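# Hang a hose on both wall hooks

## Task

Place the hose so it rests in both of the wall hooks, hanging motionless and not touching the floor, then release it and move the robot away. The hose must stay up on its own, not held by the robot, and the robot must finish upright, neither toppled nor leaning.

## Robot and tools

ROBOT. A wheeled base (drives straight and turns in place, no sideways motion) carries a lifting column with a head and two 6-joint arms, each ending in a two-finger gripper. Shoulder height S = 0.90 m + column_m. Folded, as at the start, the robot measures 0.73 m long, 0.62 m wide, S + 0.43 m tall, with its front 0.40 m ahead of the column.

FRAMES. Base frame: origin on the floor between the drive wheels, under the column; x forward, y left, z up. left_hand and right_hand are reported in this frame: the point where the fingers meet (tips 8 mm further on). The hand's z axis runs along the fingers (quat_wxyz maps (0, 0, 1) onto it), its y axis along the opening. The odometry frame is the base frame as it stood when the scene began.

execute_actions. "actions" holds zero or one action. An action may contain "base", "joints", "speeds". "base" has exactly one key, both relative to where the base last reported itself: translate_m, a straight drive in metres (-3 to 3, positive forward), or rotate_rad, a turn in radians (-3.2 to 3.2, positive left/counter-clockwise seen from above). "joints" maps joint names to absolute targets (not offsets): column_m 0 to 0.8 m; head_tilt_rad -0.61 to 1.308 (positive looks down); left_/right_joint1_rad -2.879 to 2.879; joint2 0 to 3.141; joint3 0 to 3.019; joint4 -1.692 to 1.57; joint5 -1.57 to 1.57 (positive swings the hand to the robot's right); joint6 -2.094 to 2.094 (positive rolls clockwise seen from behind the hand); left_/right_gripper_m 0 to 0.093 m fingertip gap. Joint 1 turns the arm about a shoulder axis pointing forward and tilted 0.524 rad up. "speeds" caps this action's top speed only: translate_m 0.05 to 0.8 m/s, rotate_rad 0.1 to 1 rad/s (defaults are the maxima); a base move needing over 8.667 s is refused. Arms ignore speeds. Each action ends by 15 s. Any bad key or out-of-range number rejects the whole call with no motion. "cameras" picks images: cam_head_left, cam_head_right, cam_left_wrist, cam_right_wrist, nav_camera, or "all" (default); [] gives none. An empty actions list just reports state and images.

wait: "seconds" 0 to 10; nothing new is commanded. zoom_image: "camera" plus "region" [x0, y0, x1, y1] in pixels of that camera's latest full image (896x504, origin top-left), at most 504x504. finished_scene: "scene" number; final, and the hose must already be hanging properly.

RESULTS. base_status and joint_status per motion: "done" (within tolerance; for the base, wheels turned the full amount even if slipping), "off_target", "contact_stop" (column or base only; target dropped, holds in place), "time_out", "not_followed", "limit_stop_at_motor_heat". "joint command not followed" with a "cause:" line means a safety check refused an arm's targets (too near the other arm, itself, the upper body, or a room object); back each joint that first triggered it off by at least 0.05 rad, or move the other arm away or drive off. The gripper target still runs. on_its_own lists uncommanded behaviour; "held at" is a held target, not the position. motor_effort covers only left_wheel and right_wheel (percent, positive pushes forward, bracket = peak); effort outside the rest range suggests pushing. wheel_motors_off = 1 while the wheels are shut down after about 3 s of hard pushing (2 s off, base not holding). base_odometry counts wheel turns, so slipping reads as travel. If turned_by_wheels and turned_by_imu differ by over ~4 % and by 0.05 rad or more, the base hit something or slipped. base_tilt in degrees (forward, right positive), about 1 degree bias. If a call reports a stop, later calls in the same reply are skipped. Left-out joints may still be driving toward older targets.

ARM GEOMETRY. With joint1 at -1.57 (left) or 1.57 (right) and joints 5, 6 at 0, the arm lies in a vertical plane 0.23 m to that side of the column, facing forward. Let a = j2 - 0.35, b = 1.05 + j2 - j3, c = b - j4 (c = 1.57 fingers straight down). Hand is 0.12 + 0.39 sin a + 0.38 cos b + 0.25 cos c m ahead, S + 0.39 cos a - 0.38 sin b - 0.25 sin c m up. E.g. j2, j3, j4 = 0.93, 0.78, 0.14 gives 0.60 m ahead, 0.25 m below S. Real hands sit up to 5 cm lower and closer (about 12 cm with heavy or distant loads); trust the reported hand position (1 to 6 cm error).

REACH AND LOADS. Reach about 1 m from the shoulder, down to 0.99 m below S at 0.3 m ahead. Below 0.4 m height the housing blocks hands nearer than 0.45 m ahead; avoid moving arms with column_m under 0.3. Fingers down, an arm holds 3.2 kg at 0.4 m ahead, 2 kg to 0.6 m, 1 kg to 0.8 m, 0.3 kg even 0.14 m above S. Grip holds 2 to 6 kg. Heavy loads with fingers flatter than ~1.2 rad below horizontal sag.

FRICTION AND GRIP. Steps under ~0.03 rad (0.08 for joints 2, 3) may not move. For gentle contact step about 0.05 rad per call from the last target. Fingers are 7 cm long; to grip, command a gap smaller than the object (off_target is then normal); a reading 0.002 m or more above target means something is held. Gripper body 10 x 7 cm; wrist camera sticks out 11 cm on one side.

COLUMN. It stops with contact_stop going down when a hand or held object touches down, and then refuses downward commands until raised 0.2 m. It can overshoot up to 0.15 to 0.2 m after contact.

AVOID. Arms colliding or pressing on each other (can end the run). Blocked arms pushing for long: they overheat (MOTOR HOT from 85 °C, fault and arm collapse at 100 °C); relieve by sending current joint positions back as targets (a loaded arm sinks a little each time). Base stalls: back off 0.05 m before turning. Dropping the hose, slamming, tipping or leaving the robot tilted.

Each tool is called after "Call:" as name([rows], argument=value, ...), one row to a line, values as JSON.

## Session

Call:
execute_actions(actions=[])

Scene clock: 0.00 s.
base_odometry: x=+0.000 y=+0.000 heading=+0.000 (m, m, rad; odometry frame)
turned_by_wheels: +0.000 (rad since the last result)
turned_by_imu: +0.000 (rad since the last result)
base_tilt: forward=-0.3 right=+0.1 (deg)
base_status: not commanded
joint_positions: column_m=+0.552 head_tilt_rad=+0.876 left_joint1_rad=-1.595 left_joint2_rad=+0.867 left_joint3_rad=+0.418 left_joint4_rad=-0.944 left_joint5_rad=-0.017 left_joint6_rad=+0.085 left_gripper_m=+0.094 right_joint1_rad=+1.549 right_joint2_rad=+0.871 right_joint3_rad=+0.371 right_joint4_rad=-0.927 right_joint5_rad=+0.025 right_joint6_rad=-0.023 right_gripper_m=+0.094
joint_status: not commanded
wheel_motors_off: 0
motor_effort: left_wheel=+1 right_wheel=+1 (%)
left_hand: x=+0.1559 y=+0.2224 z=+1.2484 quat_wxyz=(+0.421, -0.052, -0.906, +0.017) (m; base frame)
right_hand: x=+0.1326 y=-0.2342 z=+1.2532 quat_wxyz=(+0.437, +0.007, -0.900, +0.012) (m; base frame)
pictures: cam_head_left, cam_head_right, cam_left_wrist, cam_right_wrist, nav_camera
Images, in order (width x height): cam_head_left 896x504, cam_head_right 896x504, cam_left_wrist 896x504, cam_right_wrist 896x504, nav_camera 896x504.

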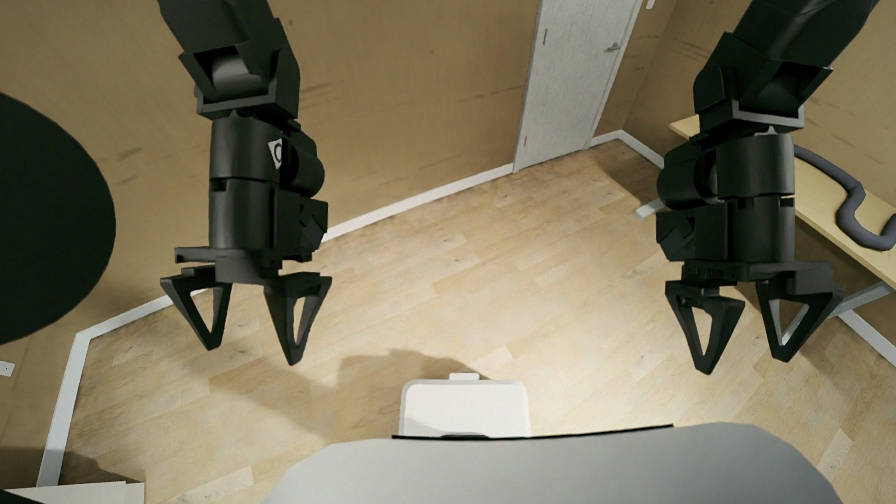

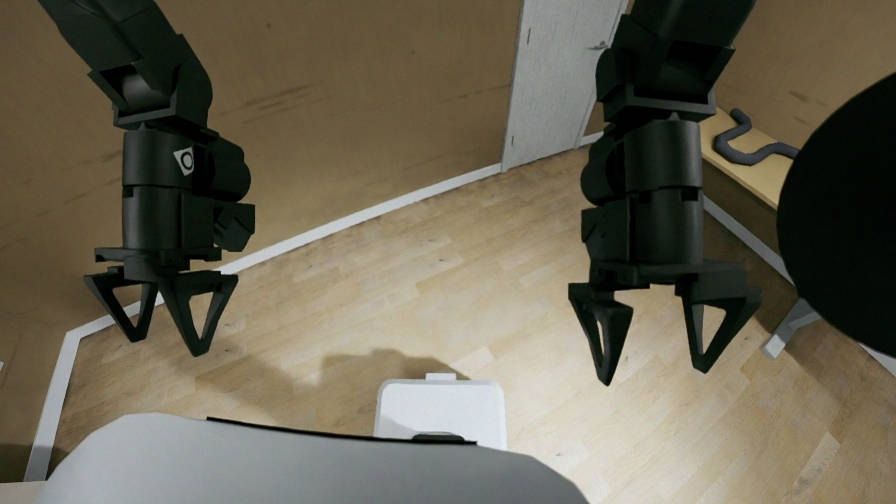

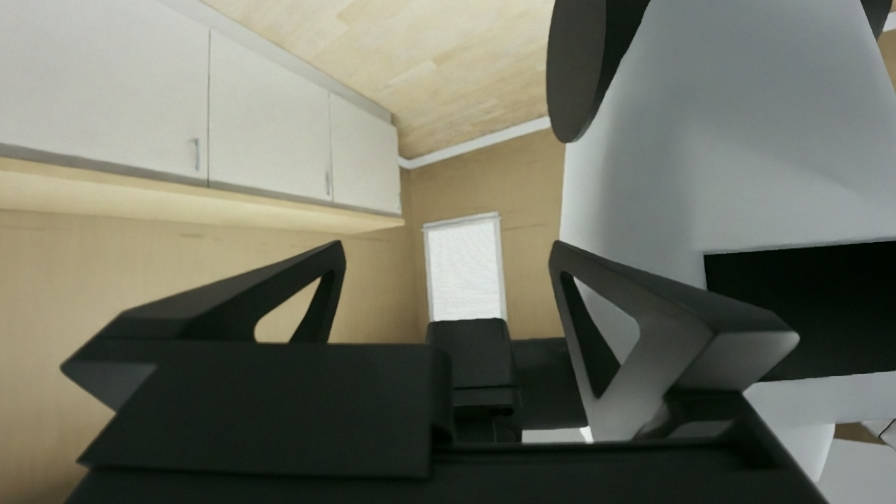

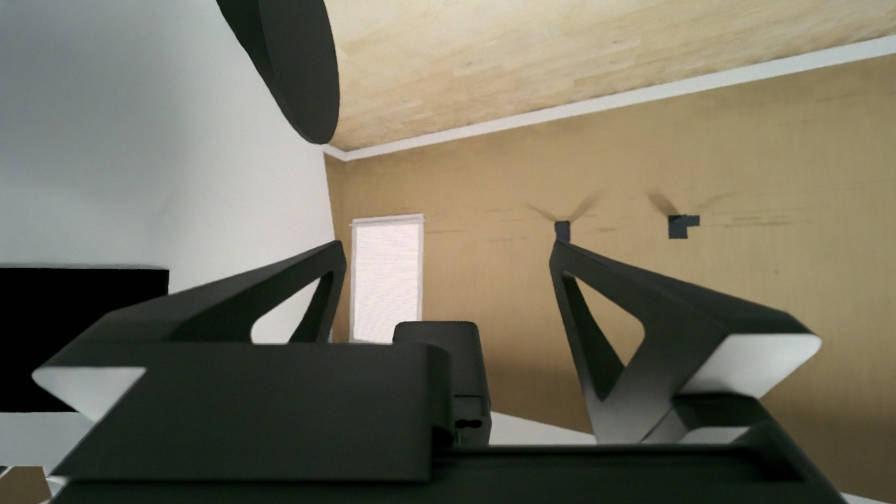

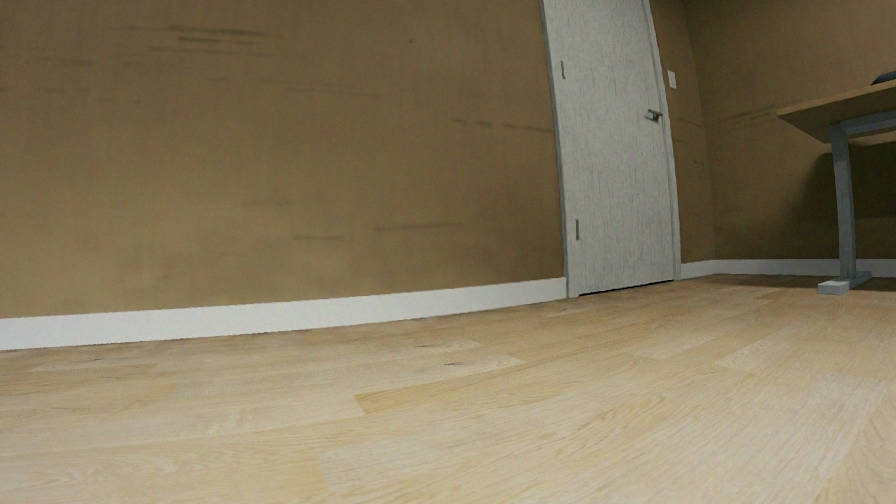

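Call:
execute_actions([
  {"base":{"rotate_rad":-1.1},"joints":{"head_tilt_rad":0.6}},
], cameras=["cam_head_left","cam_head_right","nav_camera"])

Scene clock: 5.27 s.
base_odometry: x=+0.000 y=+0.000 heading=-1.100 (m, m, rad; odometry frame)
turned_by_wheels: -1.100 (rad since the last result)
turned_by_imu: -1.076 (rad since the last result)
base_tilt: forward=-0.2 right=+0.2 (deg)
base_status: done
joint_positions: column_m=+0.552 head_tilt_rad=+0.618 left_joint1_rad=-1.595 left_joint2_rad=+0.867 left_joint3_rad=+0.418 left_joint4_rad=-0.944 left_joint5_rad=-0.017 left_joint6_rad=+0.085 left_gripper_m=+0.094 right_joint1_rad=+1.549 right_joint2_rad=+0.871 right_joint3_rad=+0.371 right_joint4_rad=-0.927 right_joint5_rad=+0.025 right_joint6_rad=-0.023 right_gripper_m=+0.094
joint_status: all done
wheel_motors_off: 0
motor_effort: left_wheel=+1(36) right_wheel=-1(42) (%)
left_hand: x=+0.1561 y=+0.2224 z=+1.2484 quat_wxyz=(+0.421, -0.052, -0.906, +0.017) (m; base frame)
right_hand: x=+0.1326 y=-0.2342 z=+1.2532 quat_wxyz=(+0.437, +0.007, -0.900, +0.012) (m; base frame)
pictures: cam_head_left, cam_head_right, nav_camera
camera_calibration (this result's frames):
cam_head_left: T_world_to_cam=[[0.0321508, -0.998903, -0.0340333, 0.0872421], [-0.633369, 0.00597906, -0.773827, 1.22546], [0.773181, 0.0464348, -0.632483, 0.868945], [0, 0, 0, 1]] pos_world=[0.101515, 0.03947, 1.50086]
cam_head_right: T_world_to_cam=[[0.0183909, -0.999812, -0.00619703, -0.0506625], [-0.627794, -0.00672352, -0.77835, 1.22683], [0.778162, 0.018205, -0.6278, 0.857901], [0, 0, 0, 1]] pos_world=[0.103543, -0.0580225, 1.49318]
Images, in order (width x height): cam_head_left 896x504, cam_head_right 896x504, nav_camera 896x504.

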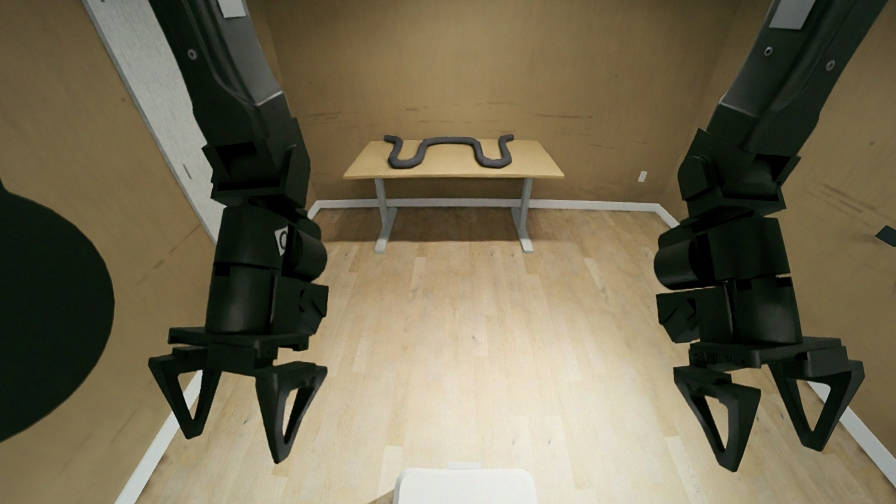

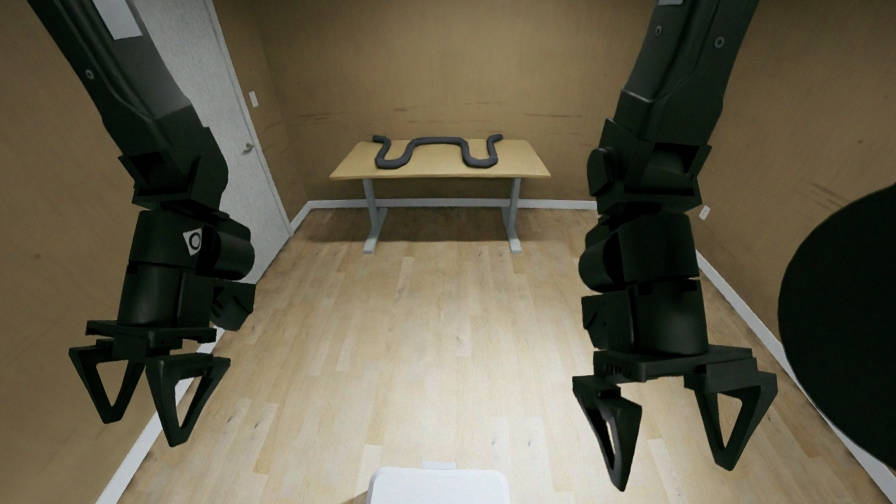

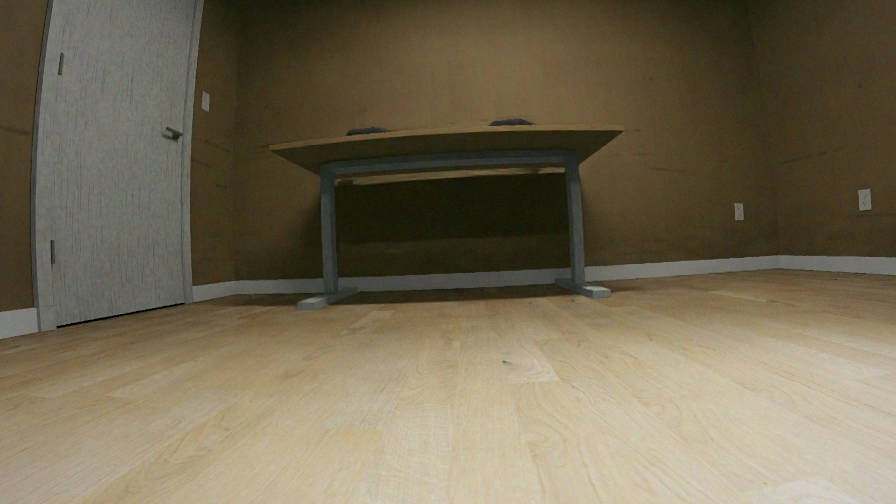

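Call:
execute_actions([
  {"base":{"rotate_rad":-1.58},"joints":{"head_tilt_rad":0.3}},
], cameras=["cam_head_left","cam_head_right","nav_camera"])

Scene clock: 11.73 s.
base_odometry: x=+0.000 y=+0.000 heading=-2.679 (m, m, rad; odometry frame)
turned_by_wheels: -1.580 (rad since the last result)
turned_by_imu: -1.548 (rad since the last result)
base_tilt: forward=-0.2 right=+0.1 (deg)
base_status: done
joint_positions: column_m=+0.552 head_tilt_rad=+0.319 left_joint1_rad=-1.595 left_joint2_rad=+0.867 left_joint3_rad=+0.418 left_joint4_rad=-0.944 left_joint5_rad=-0.017 left_joint6_rad=+0.085 left_gripper_m=+0.094 right_joint1_rad=+1.549 right_joint2_rad=+0.871 right_joint3_rad=+0.371 right_joint4_rad=-0.927 right_joint5_rad=+0.025 right_joint6_rad=-0.023 right_gripper_m=+0.094
joint_status: all done
wheel_motors_off: 0
motor_effort: left_wheel=+0(28) right_wheel=+0(27) (%)
left_hand: x=+0.1559 y=+0.2224 z=+1.2484 quat_wxyz=(+0.421, -0.052, -0.906, +0.017) (m; base frame)
right_hand: x=+0.1326 y=-0.2342 z=+1.2532 quat_wxyz=(+0.437, +0.007, -0.900, +0.012) (m; base frame)
pictures: cam_head_left, cam_head_right, nav_camera
camera_calibration (this result's frames):
cam_head_left: T_world_to_cam=[[0.0407323, -0.998903, -0.0230828, 0.0699742], [-0.378009, 0.00597906, -0.925783, 1.44636], [0.924905, 0.0464348, -0.377351, 0.469036], [0, 0, 0, 1]] pos_world=[0.110074, 0.03947, 1.51762]
cam_head_right: T_world_to_cam=[[0.0194, -0.999812, -0.000519083, -0.0594441], [-0.371351, -0.00672352, -0.928468, 1.44485], [0.92829, 0.018205, -0.371411, 0.456139], [0, 0, 0, 1]] pos_world=[0.114269, -0.0580225, 1.51088]
Images, in order (width x height): cam_head_left 896x504, cam_head_right 896x504, nav_camera 896x504.

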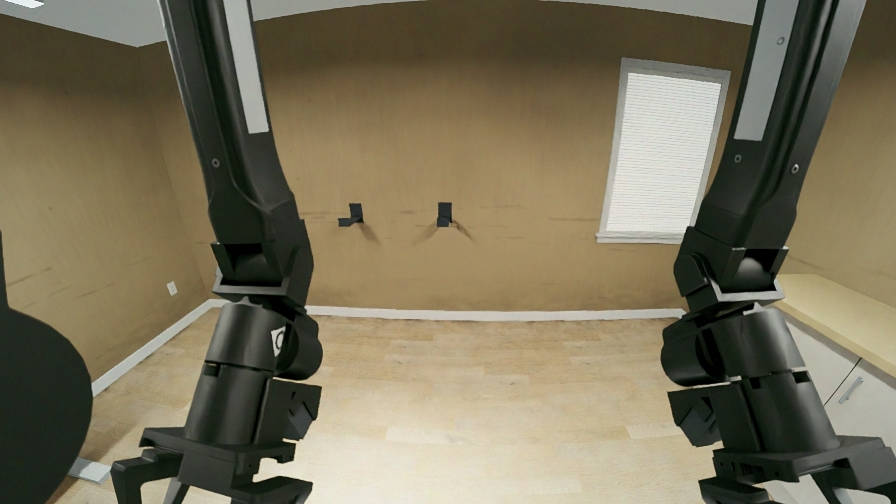

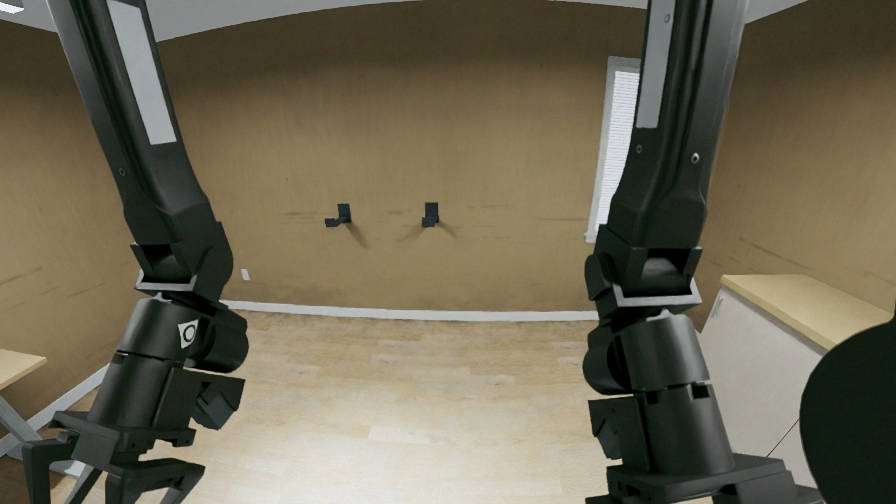

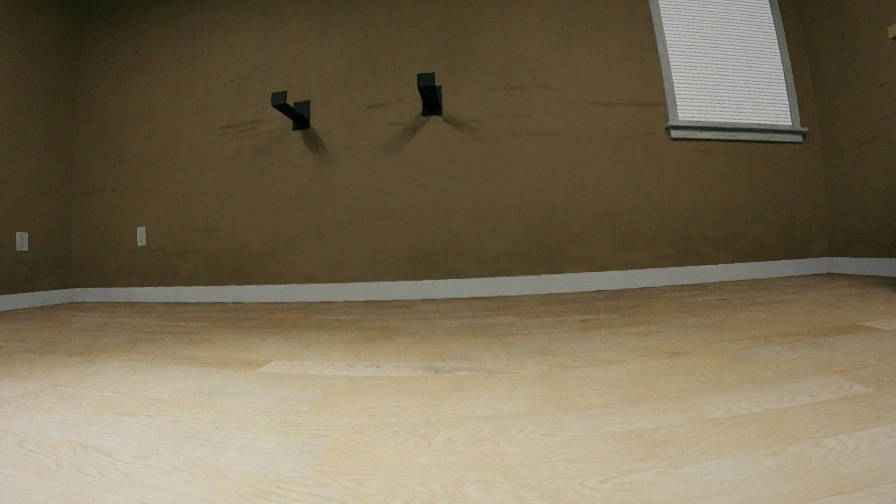

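Call:
execute_actions([
  {"base":{"rotate_rad":1.63},"joints":{"head_tilt_rad":0.9,"left_joint1_rad":-1.4,"left_joint2_rad":1.2,"left_joint3_rad":1.05,"left_joint4_rad":-0.37,"right_joint1_rad":1.4,"right_joint2_rad":1.2,"right_joint3_rad":1.05,"right_joint4_rad":-0.37}},
], cameras=[])

Call:
execute_actions([
  {"base":{"translate_m":1.3}},
])

Scene clock: 23.80 s.
base_odometry: x=+0.000 y=+0.000 heading=-1.050 (m, m, rad; odometry frame)
turned_by_wheels: +1.630 (rad since the last result)
turned_by_imu: +1.584 (rad since the last result)
base_tilt: forward=-0.2 right=+0.3 (deg)
base_status: done
joint_positions: column_m=+0.552 head_tilt_rad=+0.901 left_joint1_rad=-1.399 left_joint2_rad=+1.197 left_joint3_rad=+1.049 left_joint4_rad=-0.368 left_joint5_rad=-0.017 left_joint6_rad=+0.085 left_gripper_m=+0.094 right_joint1_rad=+1.398 right_joint2_rad=+1.198 right_joint3_rad=+1.050 right_joint4_rad=-0.369 right_joint5_rad=+0.025 right_joint6_rad=-0.023 right_gripper_m=+0.094
joint_status: all done
wheel_motors_off: 0
motor_effort: left_wheel=+0(32) right_wheel=+2(42) (%)
left_hand: x=+0.5512 y=+0.3194 z=+1.1137 quat_wxyz=(+0.000, +0.000, -0.997, -0.083) (m; base frame)
right_hand: x=+0.5505 y=-0.3224 z=+1.1137 quat_wxyz=(-0.001, -0.032, -0.996, +0.088) (m; base frame)
pictures: none
No camera images: the call's "cameras" was empty. Leave "cameras" out to get every camera's image.

Scene clock: 27.73 s.
base_odometry: x=+0.647 y=-1.127 heading=-1.050 (m, m, rad; odometry frame)
turned_by_wheels: +0.000 (rad since the last result)
turned_by_imu: +0.000 (rad since the last result)
base_tilt: forward=-0.2 right=+0.2 (deg)
base_status: done
joint_positions: column_m=+0.552 head_tilt_rad=+0.902 left_joint1_rad=-1.399 left_joint2_rad=+1.197 left_joint3_rad=+1.047 left_joint4_rad=-0.368 left_joint5_rad=-0.017 left_joint6_rad=+0.085 left_gripper_m=+0.094 right_joint1_rad=+1.398 right_joint2_rad=+1.198 right_joint3_rad=+1.046 right_joint4_rad=-0.369 right_joint5_rad=+0.025 right_joint6_rad=-0.023 right_gripper_m=+0.094
joint_status: not commanded
wheel_motors_off: 0
motor_effort: left_wheel=+1(56) right_wheel=+0(53) (%)
left_hand: x=+0.5496 y=+0.3194 z=+1.1133 quat_wxyz=(+0.001, +0.001, -0.997, -0.083) (m; base frame)
right_hand: x=+0.5479 y=-0.3223 z=+1.1131 quat_wxyz=(+0.001, -0.032, -0.996, +0.087) (m; base frame)
pictures: cam_head_left, cam_head_right, cam_left_wrist, cam_right_wrist, nav_camera
camera_calibration (this result's frames):
cam_head_left: T_world_to_cam=[[0.0213271, -0.998903, -0.0416785, 0.0995395], [-0.82482, 0.00597906, -0.565364, 0.914479], [0.564993, 0.0464348, -0.823788, 1.17353], [0, 0, 0, 1]] pos_world=[0.0891218, 0.03947, 1.4879]
cam_head_right: T_world_to_cam=[[0.0159179, -0.999812, -0.0111018, -0.0429966], [-0.820736, -0.00672352, -0.571268, 0.918042], [0.571086, 0.018205, -0.820688, 1.16486], [0, 0, 0, 1]] pos_world=[0.088917, -0.0580225, 1.47996]
cam_left_wrist: T_world_to_cam=[[-0.000946433, -0.98584, -0.167685, 0.501053], [-0.807138, -0.098242, 0.582132, -0.167621], [-0.590363, 0.135896, -0.795616, 1.28951], [0, 0, 0, 1]] pos_world=[0.62646, 0.302251, 1.20755]
cam_right_wrist: T_world_to_cam=[[-0.065721, -0.98004, 0.187621, -0.487097], [-0.806444, 0.162901, 0.568429, -0.13038], [-0.587647, -0.113948, -0.801054, 1.30337], [0, 0, 0, 1]] pos_world=[0.628762, -0.307619, 1.20957]
Images, in order (width x height): cam_head_left 896x504, cam_head_right 896x504, cam_left_wrist 896x504, cam_right_wrist 896x504, nav_camera 896x504.

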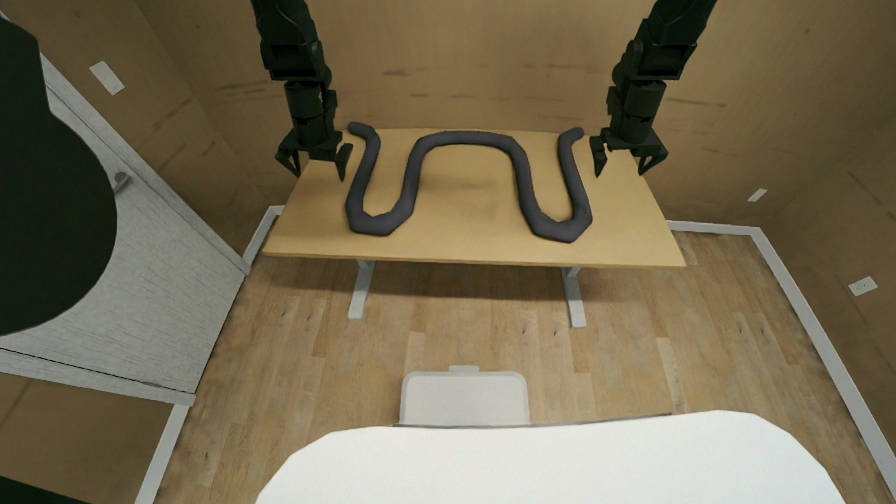

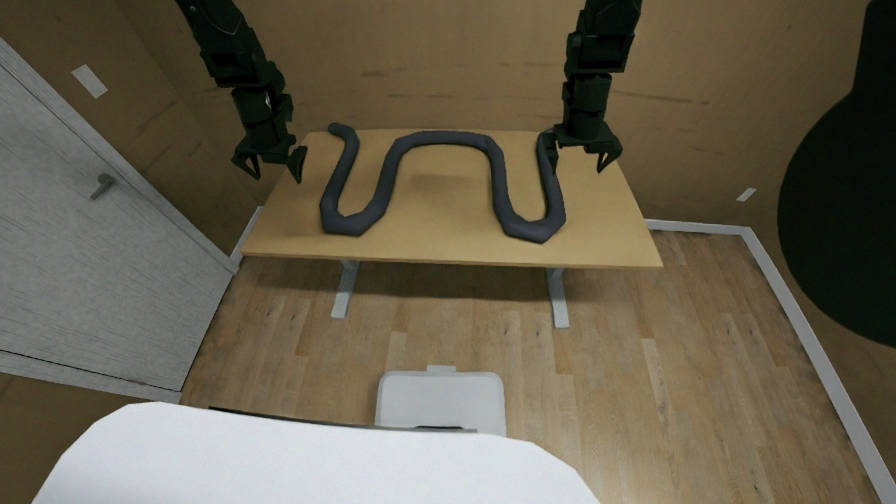

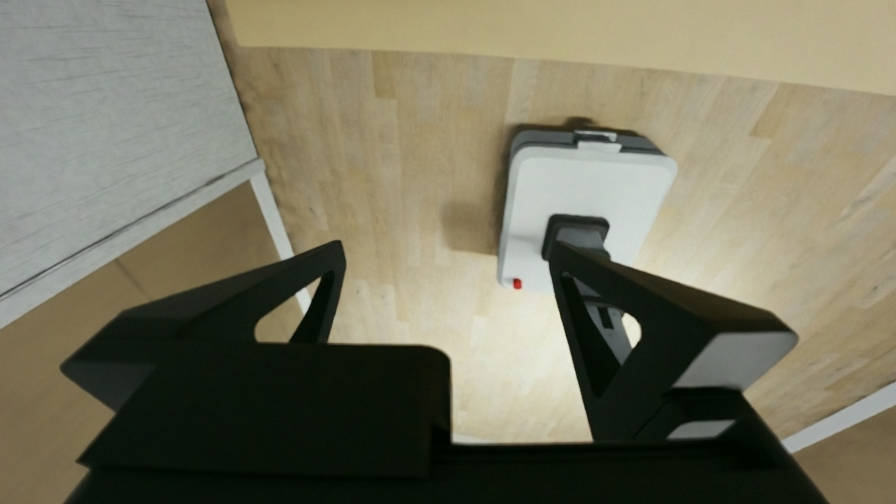

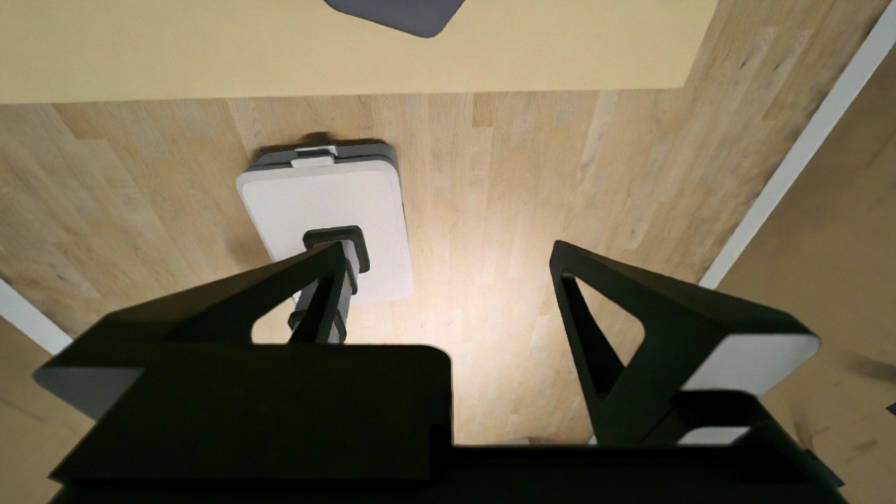

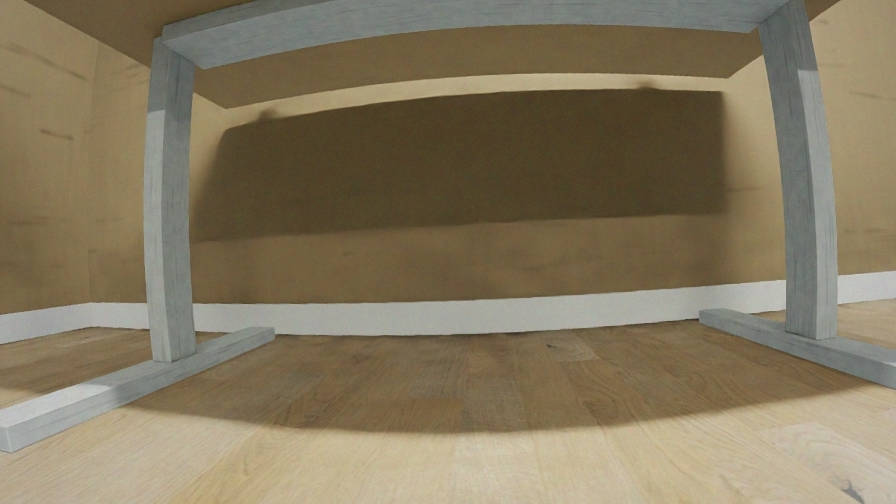

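Call:
execute_actions([
  {"base":{"translate_m":0.19},"joints":{"column_m":0.27,"head_tilt_rad":1.1,"left_joint6_rad":1.57,"right_joint6_rad":-1.57}},
])

Scene clock: 36.47 s.
base_odometry: x=+0.742 y=-1.292 heading=-1.049 (m, m, rad; odometry frame)
turned_by_wheels: +0.000 (rad since the last result)
turned_by_imu: -0.002 (rad since the last result)
base_tilt: forward=-0.2 right=+0.2 (deg)
base_status: done
joint_positions: column_m=+0.270 head_tilt_rad=+1.099 left_joint1_rad=-1.399 left_joint2_rad=+1.197 left_joint3_rad=+1.045 left_joint4_rad=-0.368 left_joint5_rad=-0.017 left_joint6_rad=+1.558 left_gripper_m=+0.094 right_joint1_rad=+1.398 right_joint2_rad=+1.198 right_joint3_rad=+1.045 right_joint4_rad=-0.369 right_joint5_rad=+0.025 right_joint6_rad=-1.562 right_gripper_m=+0.094
joint_status: all done
wheel_motors_off: 0
motor_effort: left_wheel=-1(31) right_wheel=+0(32) (%)
left_hand: x=+0.5489 y=+0.3193 z=+0.8315 quat_wxyz=(+0.057, -0.669, -0.738, -0.060) (m; base frame)
right_hand: x=+0.5475 y=-0.3223 z=+0.8314 quat_wxyz=(+0.062, +0.670, -0.737, +0.062) (m; base frame)
pictures: cam_head_left, cam_head_right, cam_left_wrist, cam_right_wrist, nav_camera
camera_calibration (this result's frames):
cam_head_left: T_world_to_cam=[[0.0127199, -0.998903, -0.0450571, 0.0924739], [-0.919847, 0.00597906, -0.392233, 0.542521], [0.392072, 0.0464348, -0.918762, 1.06943], [0, 0, 0, 1]] pos_world=[0.0785667, 0.03947, 1.19951]
cam_head_right: T_world_to_cam=[[0.0134256, -0.999812, -0.0140137, -0.0423416], [-0.917002, -0.00672352, -0.398825, 0.545348], [0.398656, 0.018205, -0.91692, 1.06319], [0, 0, 0, 1]] pos_world=[0.0768055, -0.0580225, 1.19177]
cam_left_wrist: T_world_to_cam=[[-0.995376, -0.094936, -0.0146235, 0.587824], [-0.0768948, 0.696295, 0.713625, -0.76799], [-0.0575665, 0.71145, -0.700375, 0.509451], [0, 0, 0, 1]] pos_world=[0.555378, 0.228105, 0.91346]
cam_right_wrist: T_world_to_cam=[[0.995244, -0.0947022, 0.0228345, -0.592779], [-0.0824693, -0.694299, 0.714946, -0.764996], [-0.0518529, -0.713429, -0.698807, 0.505847], [0, 0, 0, 1]] pos_world=[0.5531, -0.226388, 0.913957]
Images, in order (width x height): cam_head_left 896x504, cam_head_right 896x504, cam_left_wrist 896x504, cam_right_wrist 896x504, nav_camera 896x504.

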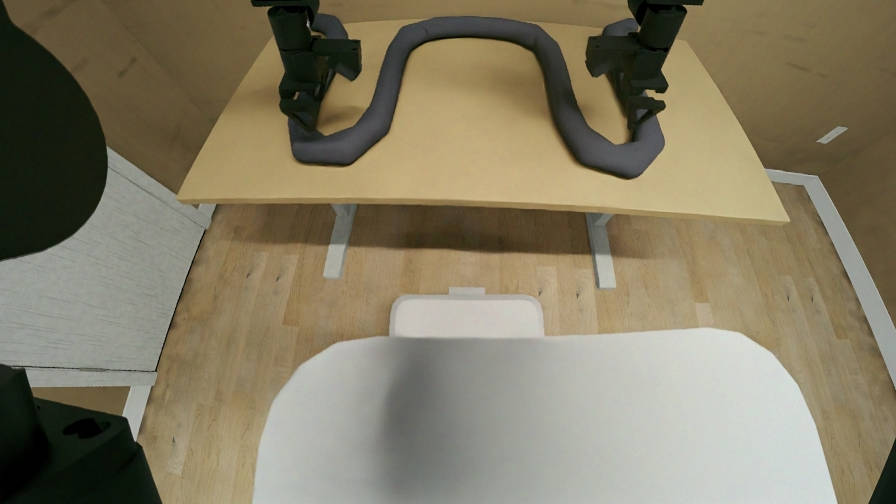

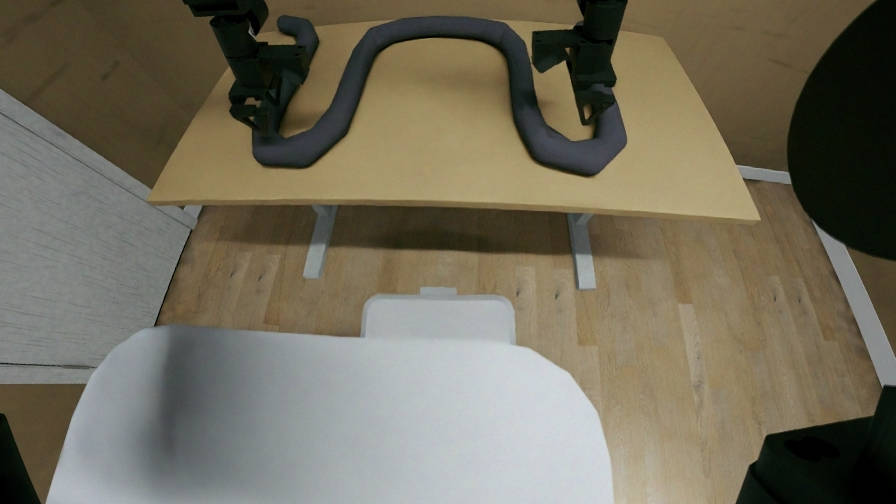

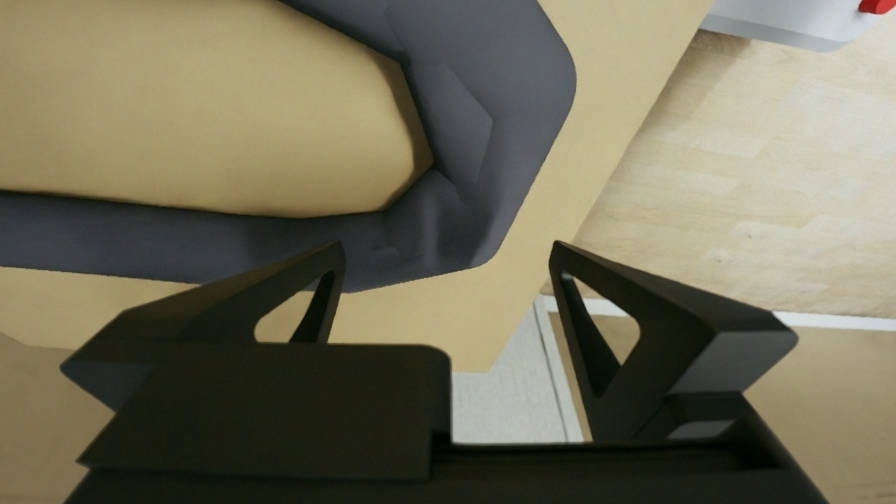

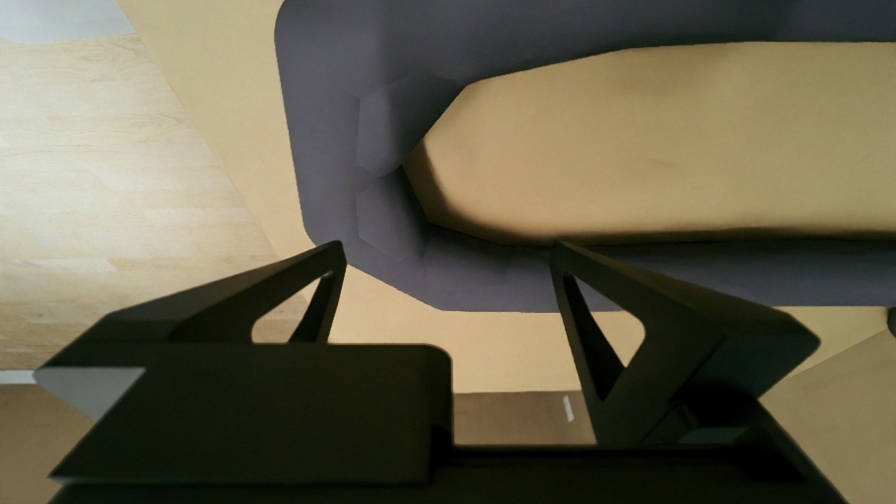

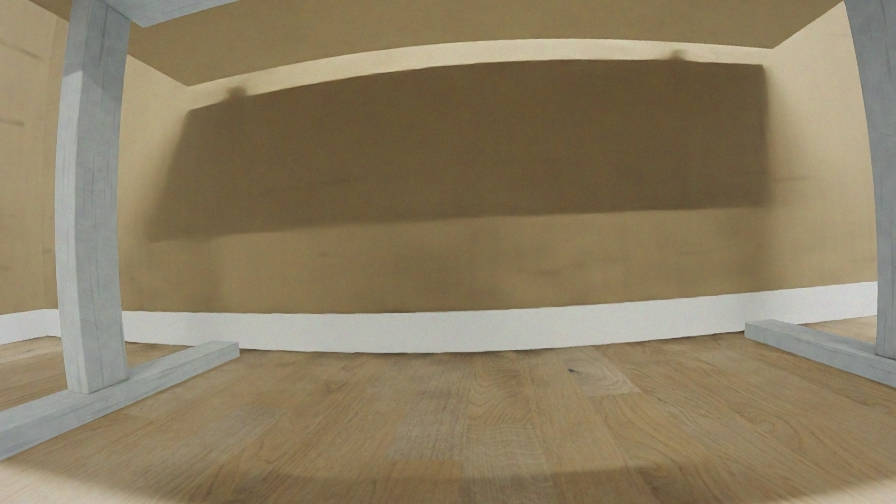

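Call:
execute_actions([
  {"base":{"rotate_rad":-0.06},"joints":{"left_joint1_rad":-1.5,"right_joint1_rad":1.4}},
], cameras=[])

Call:
execute_actions([
  {"base":{"translate_m":-0.035},"joints":{"column_m":0.24}},
], cameras=["cam_head_left","cam_left_wrist","cam_right_wrist"])

Scene clock: 43.10 s.
base_odometry: x=+0.742 y=-1.292 heading=-1.108 (m, m, rad; odometry frame)
turned_by_wheels: -0.058 (rad since the last result)
turned_by_imu: -0.058 (rad since the last result)
base_tilt: forward=-0.2 right=+0.2 (deg)
base_status: done
joint_positions: column_m=+0.270 head_tilt_rad=+1.099 left_joint1_rad=-1.505 left_joint2_rad=+1.197 left_joint3_rad=+1.045 left_joint4_rad=-0.368 left_joint5_rad=-0.017 left_joint6_rad=+1.558 left_gripper_m=+0.094 right_joint1_rad=+1.398 right_joint2_rad=+1.198 right_joint3_rad=+1.044 right_joint4_rad=-0.369 right_joint5_rad=+0.025 right_joint6_rad=-1.562 right_gripper_m=+0.094
joint_status: all done
wheel_motors_off: 0
motor_effort: left_wheel=+1(45) right_wheel=-1(49) (%)
left_hand: x=+0.5524 y=+0.2630 z=+0.8254 quat_wxyz=(+0.025, -0.690, -0.723, -0.028) (m; base frame)
right_hand: x=+0.5472 y=-0.3223 z=+0.8313 quat_wxyz=(+0.062, +0.670, -0.737, +0.062) (m; base frame)
pictures: none
No camera images: the call's "cameras" was empty. Leave "cameras" out to get every camera's image.

Scene clock: 44.13 s.
base_odometry: x=+0.727 y=-1.261 heading=-1.107 (m, m, rad; odometry frame)
turned_by_wheels: +0.001 (rad since the last result)
turned_by_imu: +0.001 (rad since the last result)
base_tilt: forward=-0.2 right=+0.2 (deg)
base_status: done
joint_positions: column_m=+0.240 head_tilt_rad=+1.100 left_joint1_rad=-1.505 left_joint2_rad=+1.198 left_joint3_rad=+1.044 left_joint4_rad=-0.368 left_joint5_rad=-0.017 left_joint6_rad=+1.558 left_gripper_m=+0.094 right_joint1_rad=+1.398 right_joint2_rad=+1.199 right_joint3_rad=+1.043 right_joint4_rad=-0.369 right_joint5_rad=+0.025 right_joint6_rad=-1.562 right_gripper_m=+0.094
joint_status: all done
wheel_motors_off: 0
motor_effort: left_wheel=+0(30) right_wheel=-1(64) (%)
left_hand: x=+0.5510 y=+0.2630 z=+0.7948 quat_wxyz=(+0.026, -0.690, -0.723, -0.027) (m; base frame)
right_hand: x=+0.5458 y=-0.3222 z=+0.8007 quat_wxyz=(+0.063, +0.670, -0.737, +0.061) (m; base frame)
pictures: cam_head_left, cam_left_wrist, cam_right_wrist
camera_calibration (this result's frames):
cam_head_left: T_world_to_cam=[[0.0126954, -0.998903, -0.045064, 0.0911305], [-0.92006, 0.00597906, -0.391733, 0.53014], [0.391573, 0.0464348, -0.918975, 1.04212], [0, 0, 0, 1]] pos_world=[0.0785359, 0.03947, 1.16947]
cam_left_wrist: T_world_to_cam=[[-0.999033, -0.0435938, -0.00563532, 0.56538], [-0.0368966, 0.761974, 0.646556, -0.688447], [-0.0238919, 0.646139, -0.762846, 0.572225], [0, 0, 0, 1]] pos_world=[0.553104, 0.179489, 0.884825]
cam_right_wrist: T_world_to_cam=[[0.995265, -0.0951602, 0.0198176, -0.588183], [-0.0806355, -0.694449, 0.715009, -0.744269], [-0.0542781, -0.713221, -0.698834, 0.485772], [0, 0, 0, 1]] pos_world=[0.55175, -0.226366, 0.88329]
Images, in order (width x height): cam_head_left 896x504, cam_left_wrist 896x504, cam_right_wrist 896x504.

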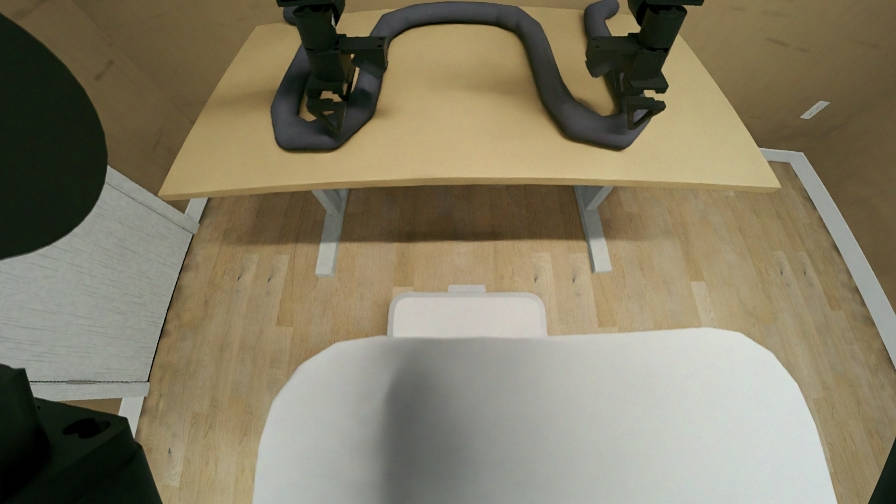

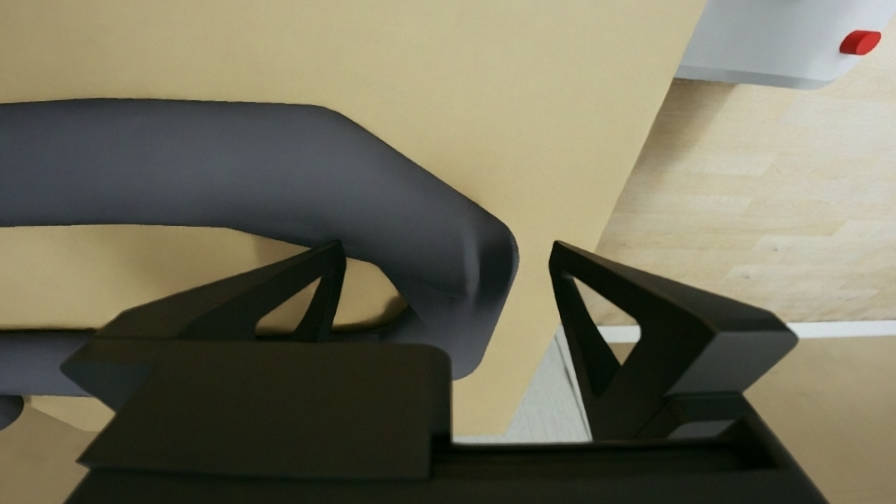

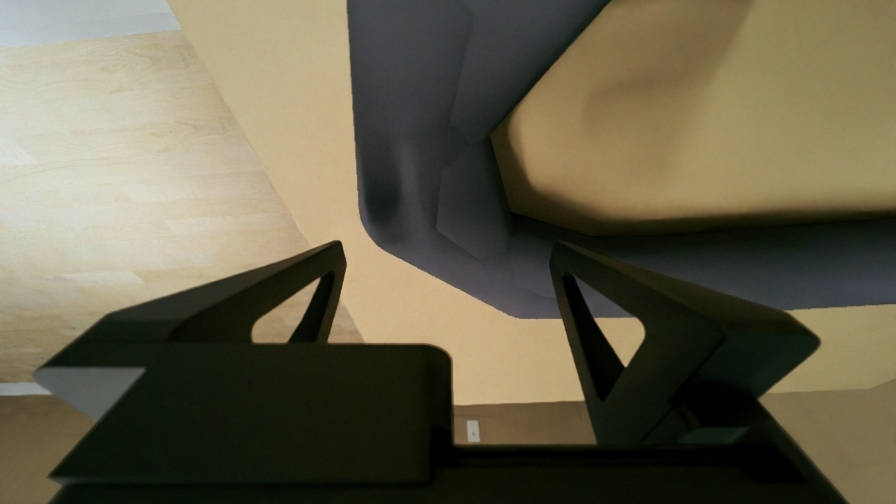

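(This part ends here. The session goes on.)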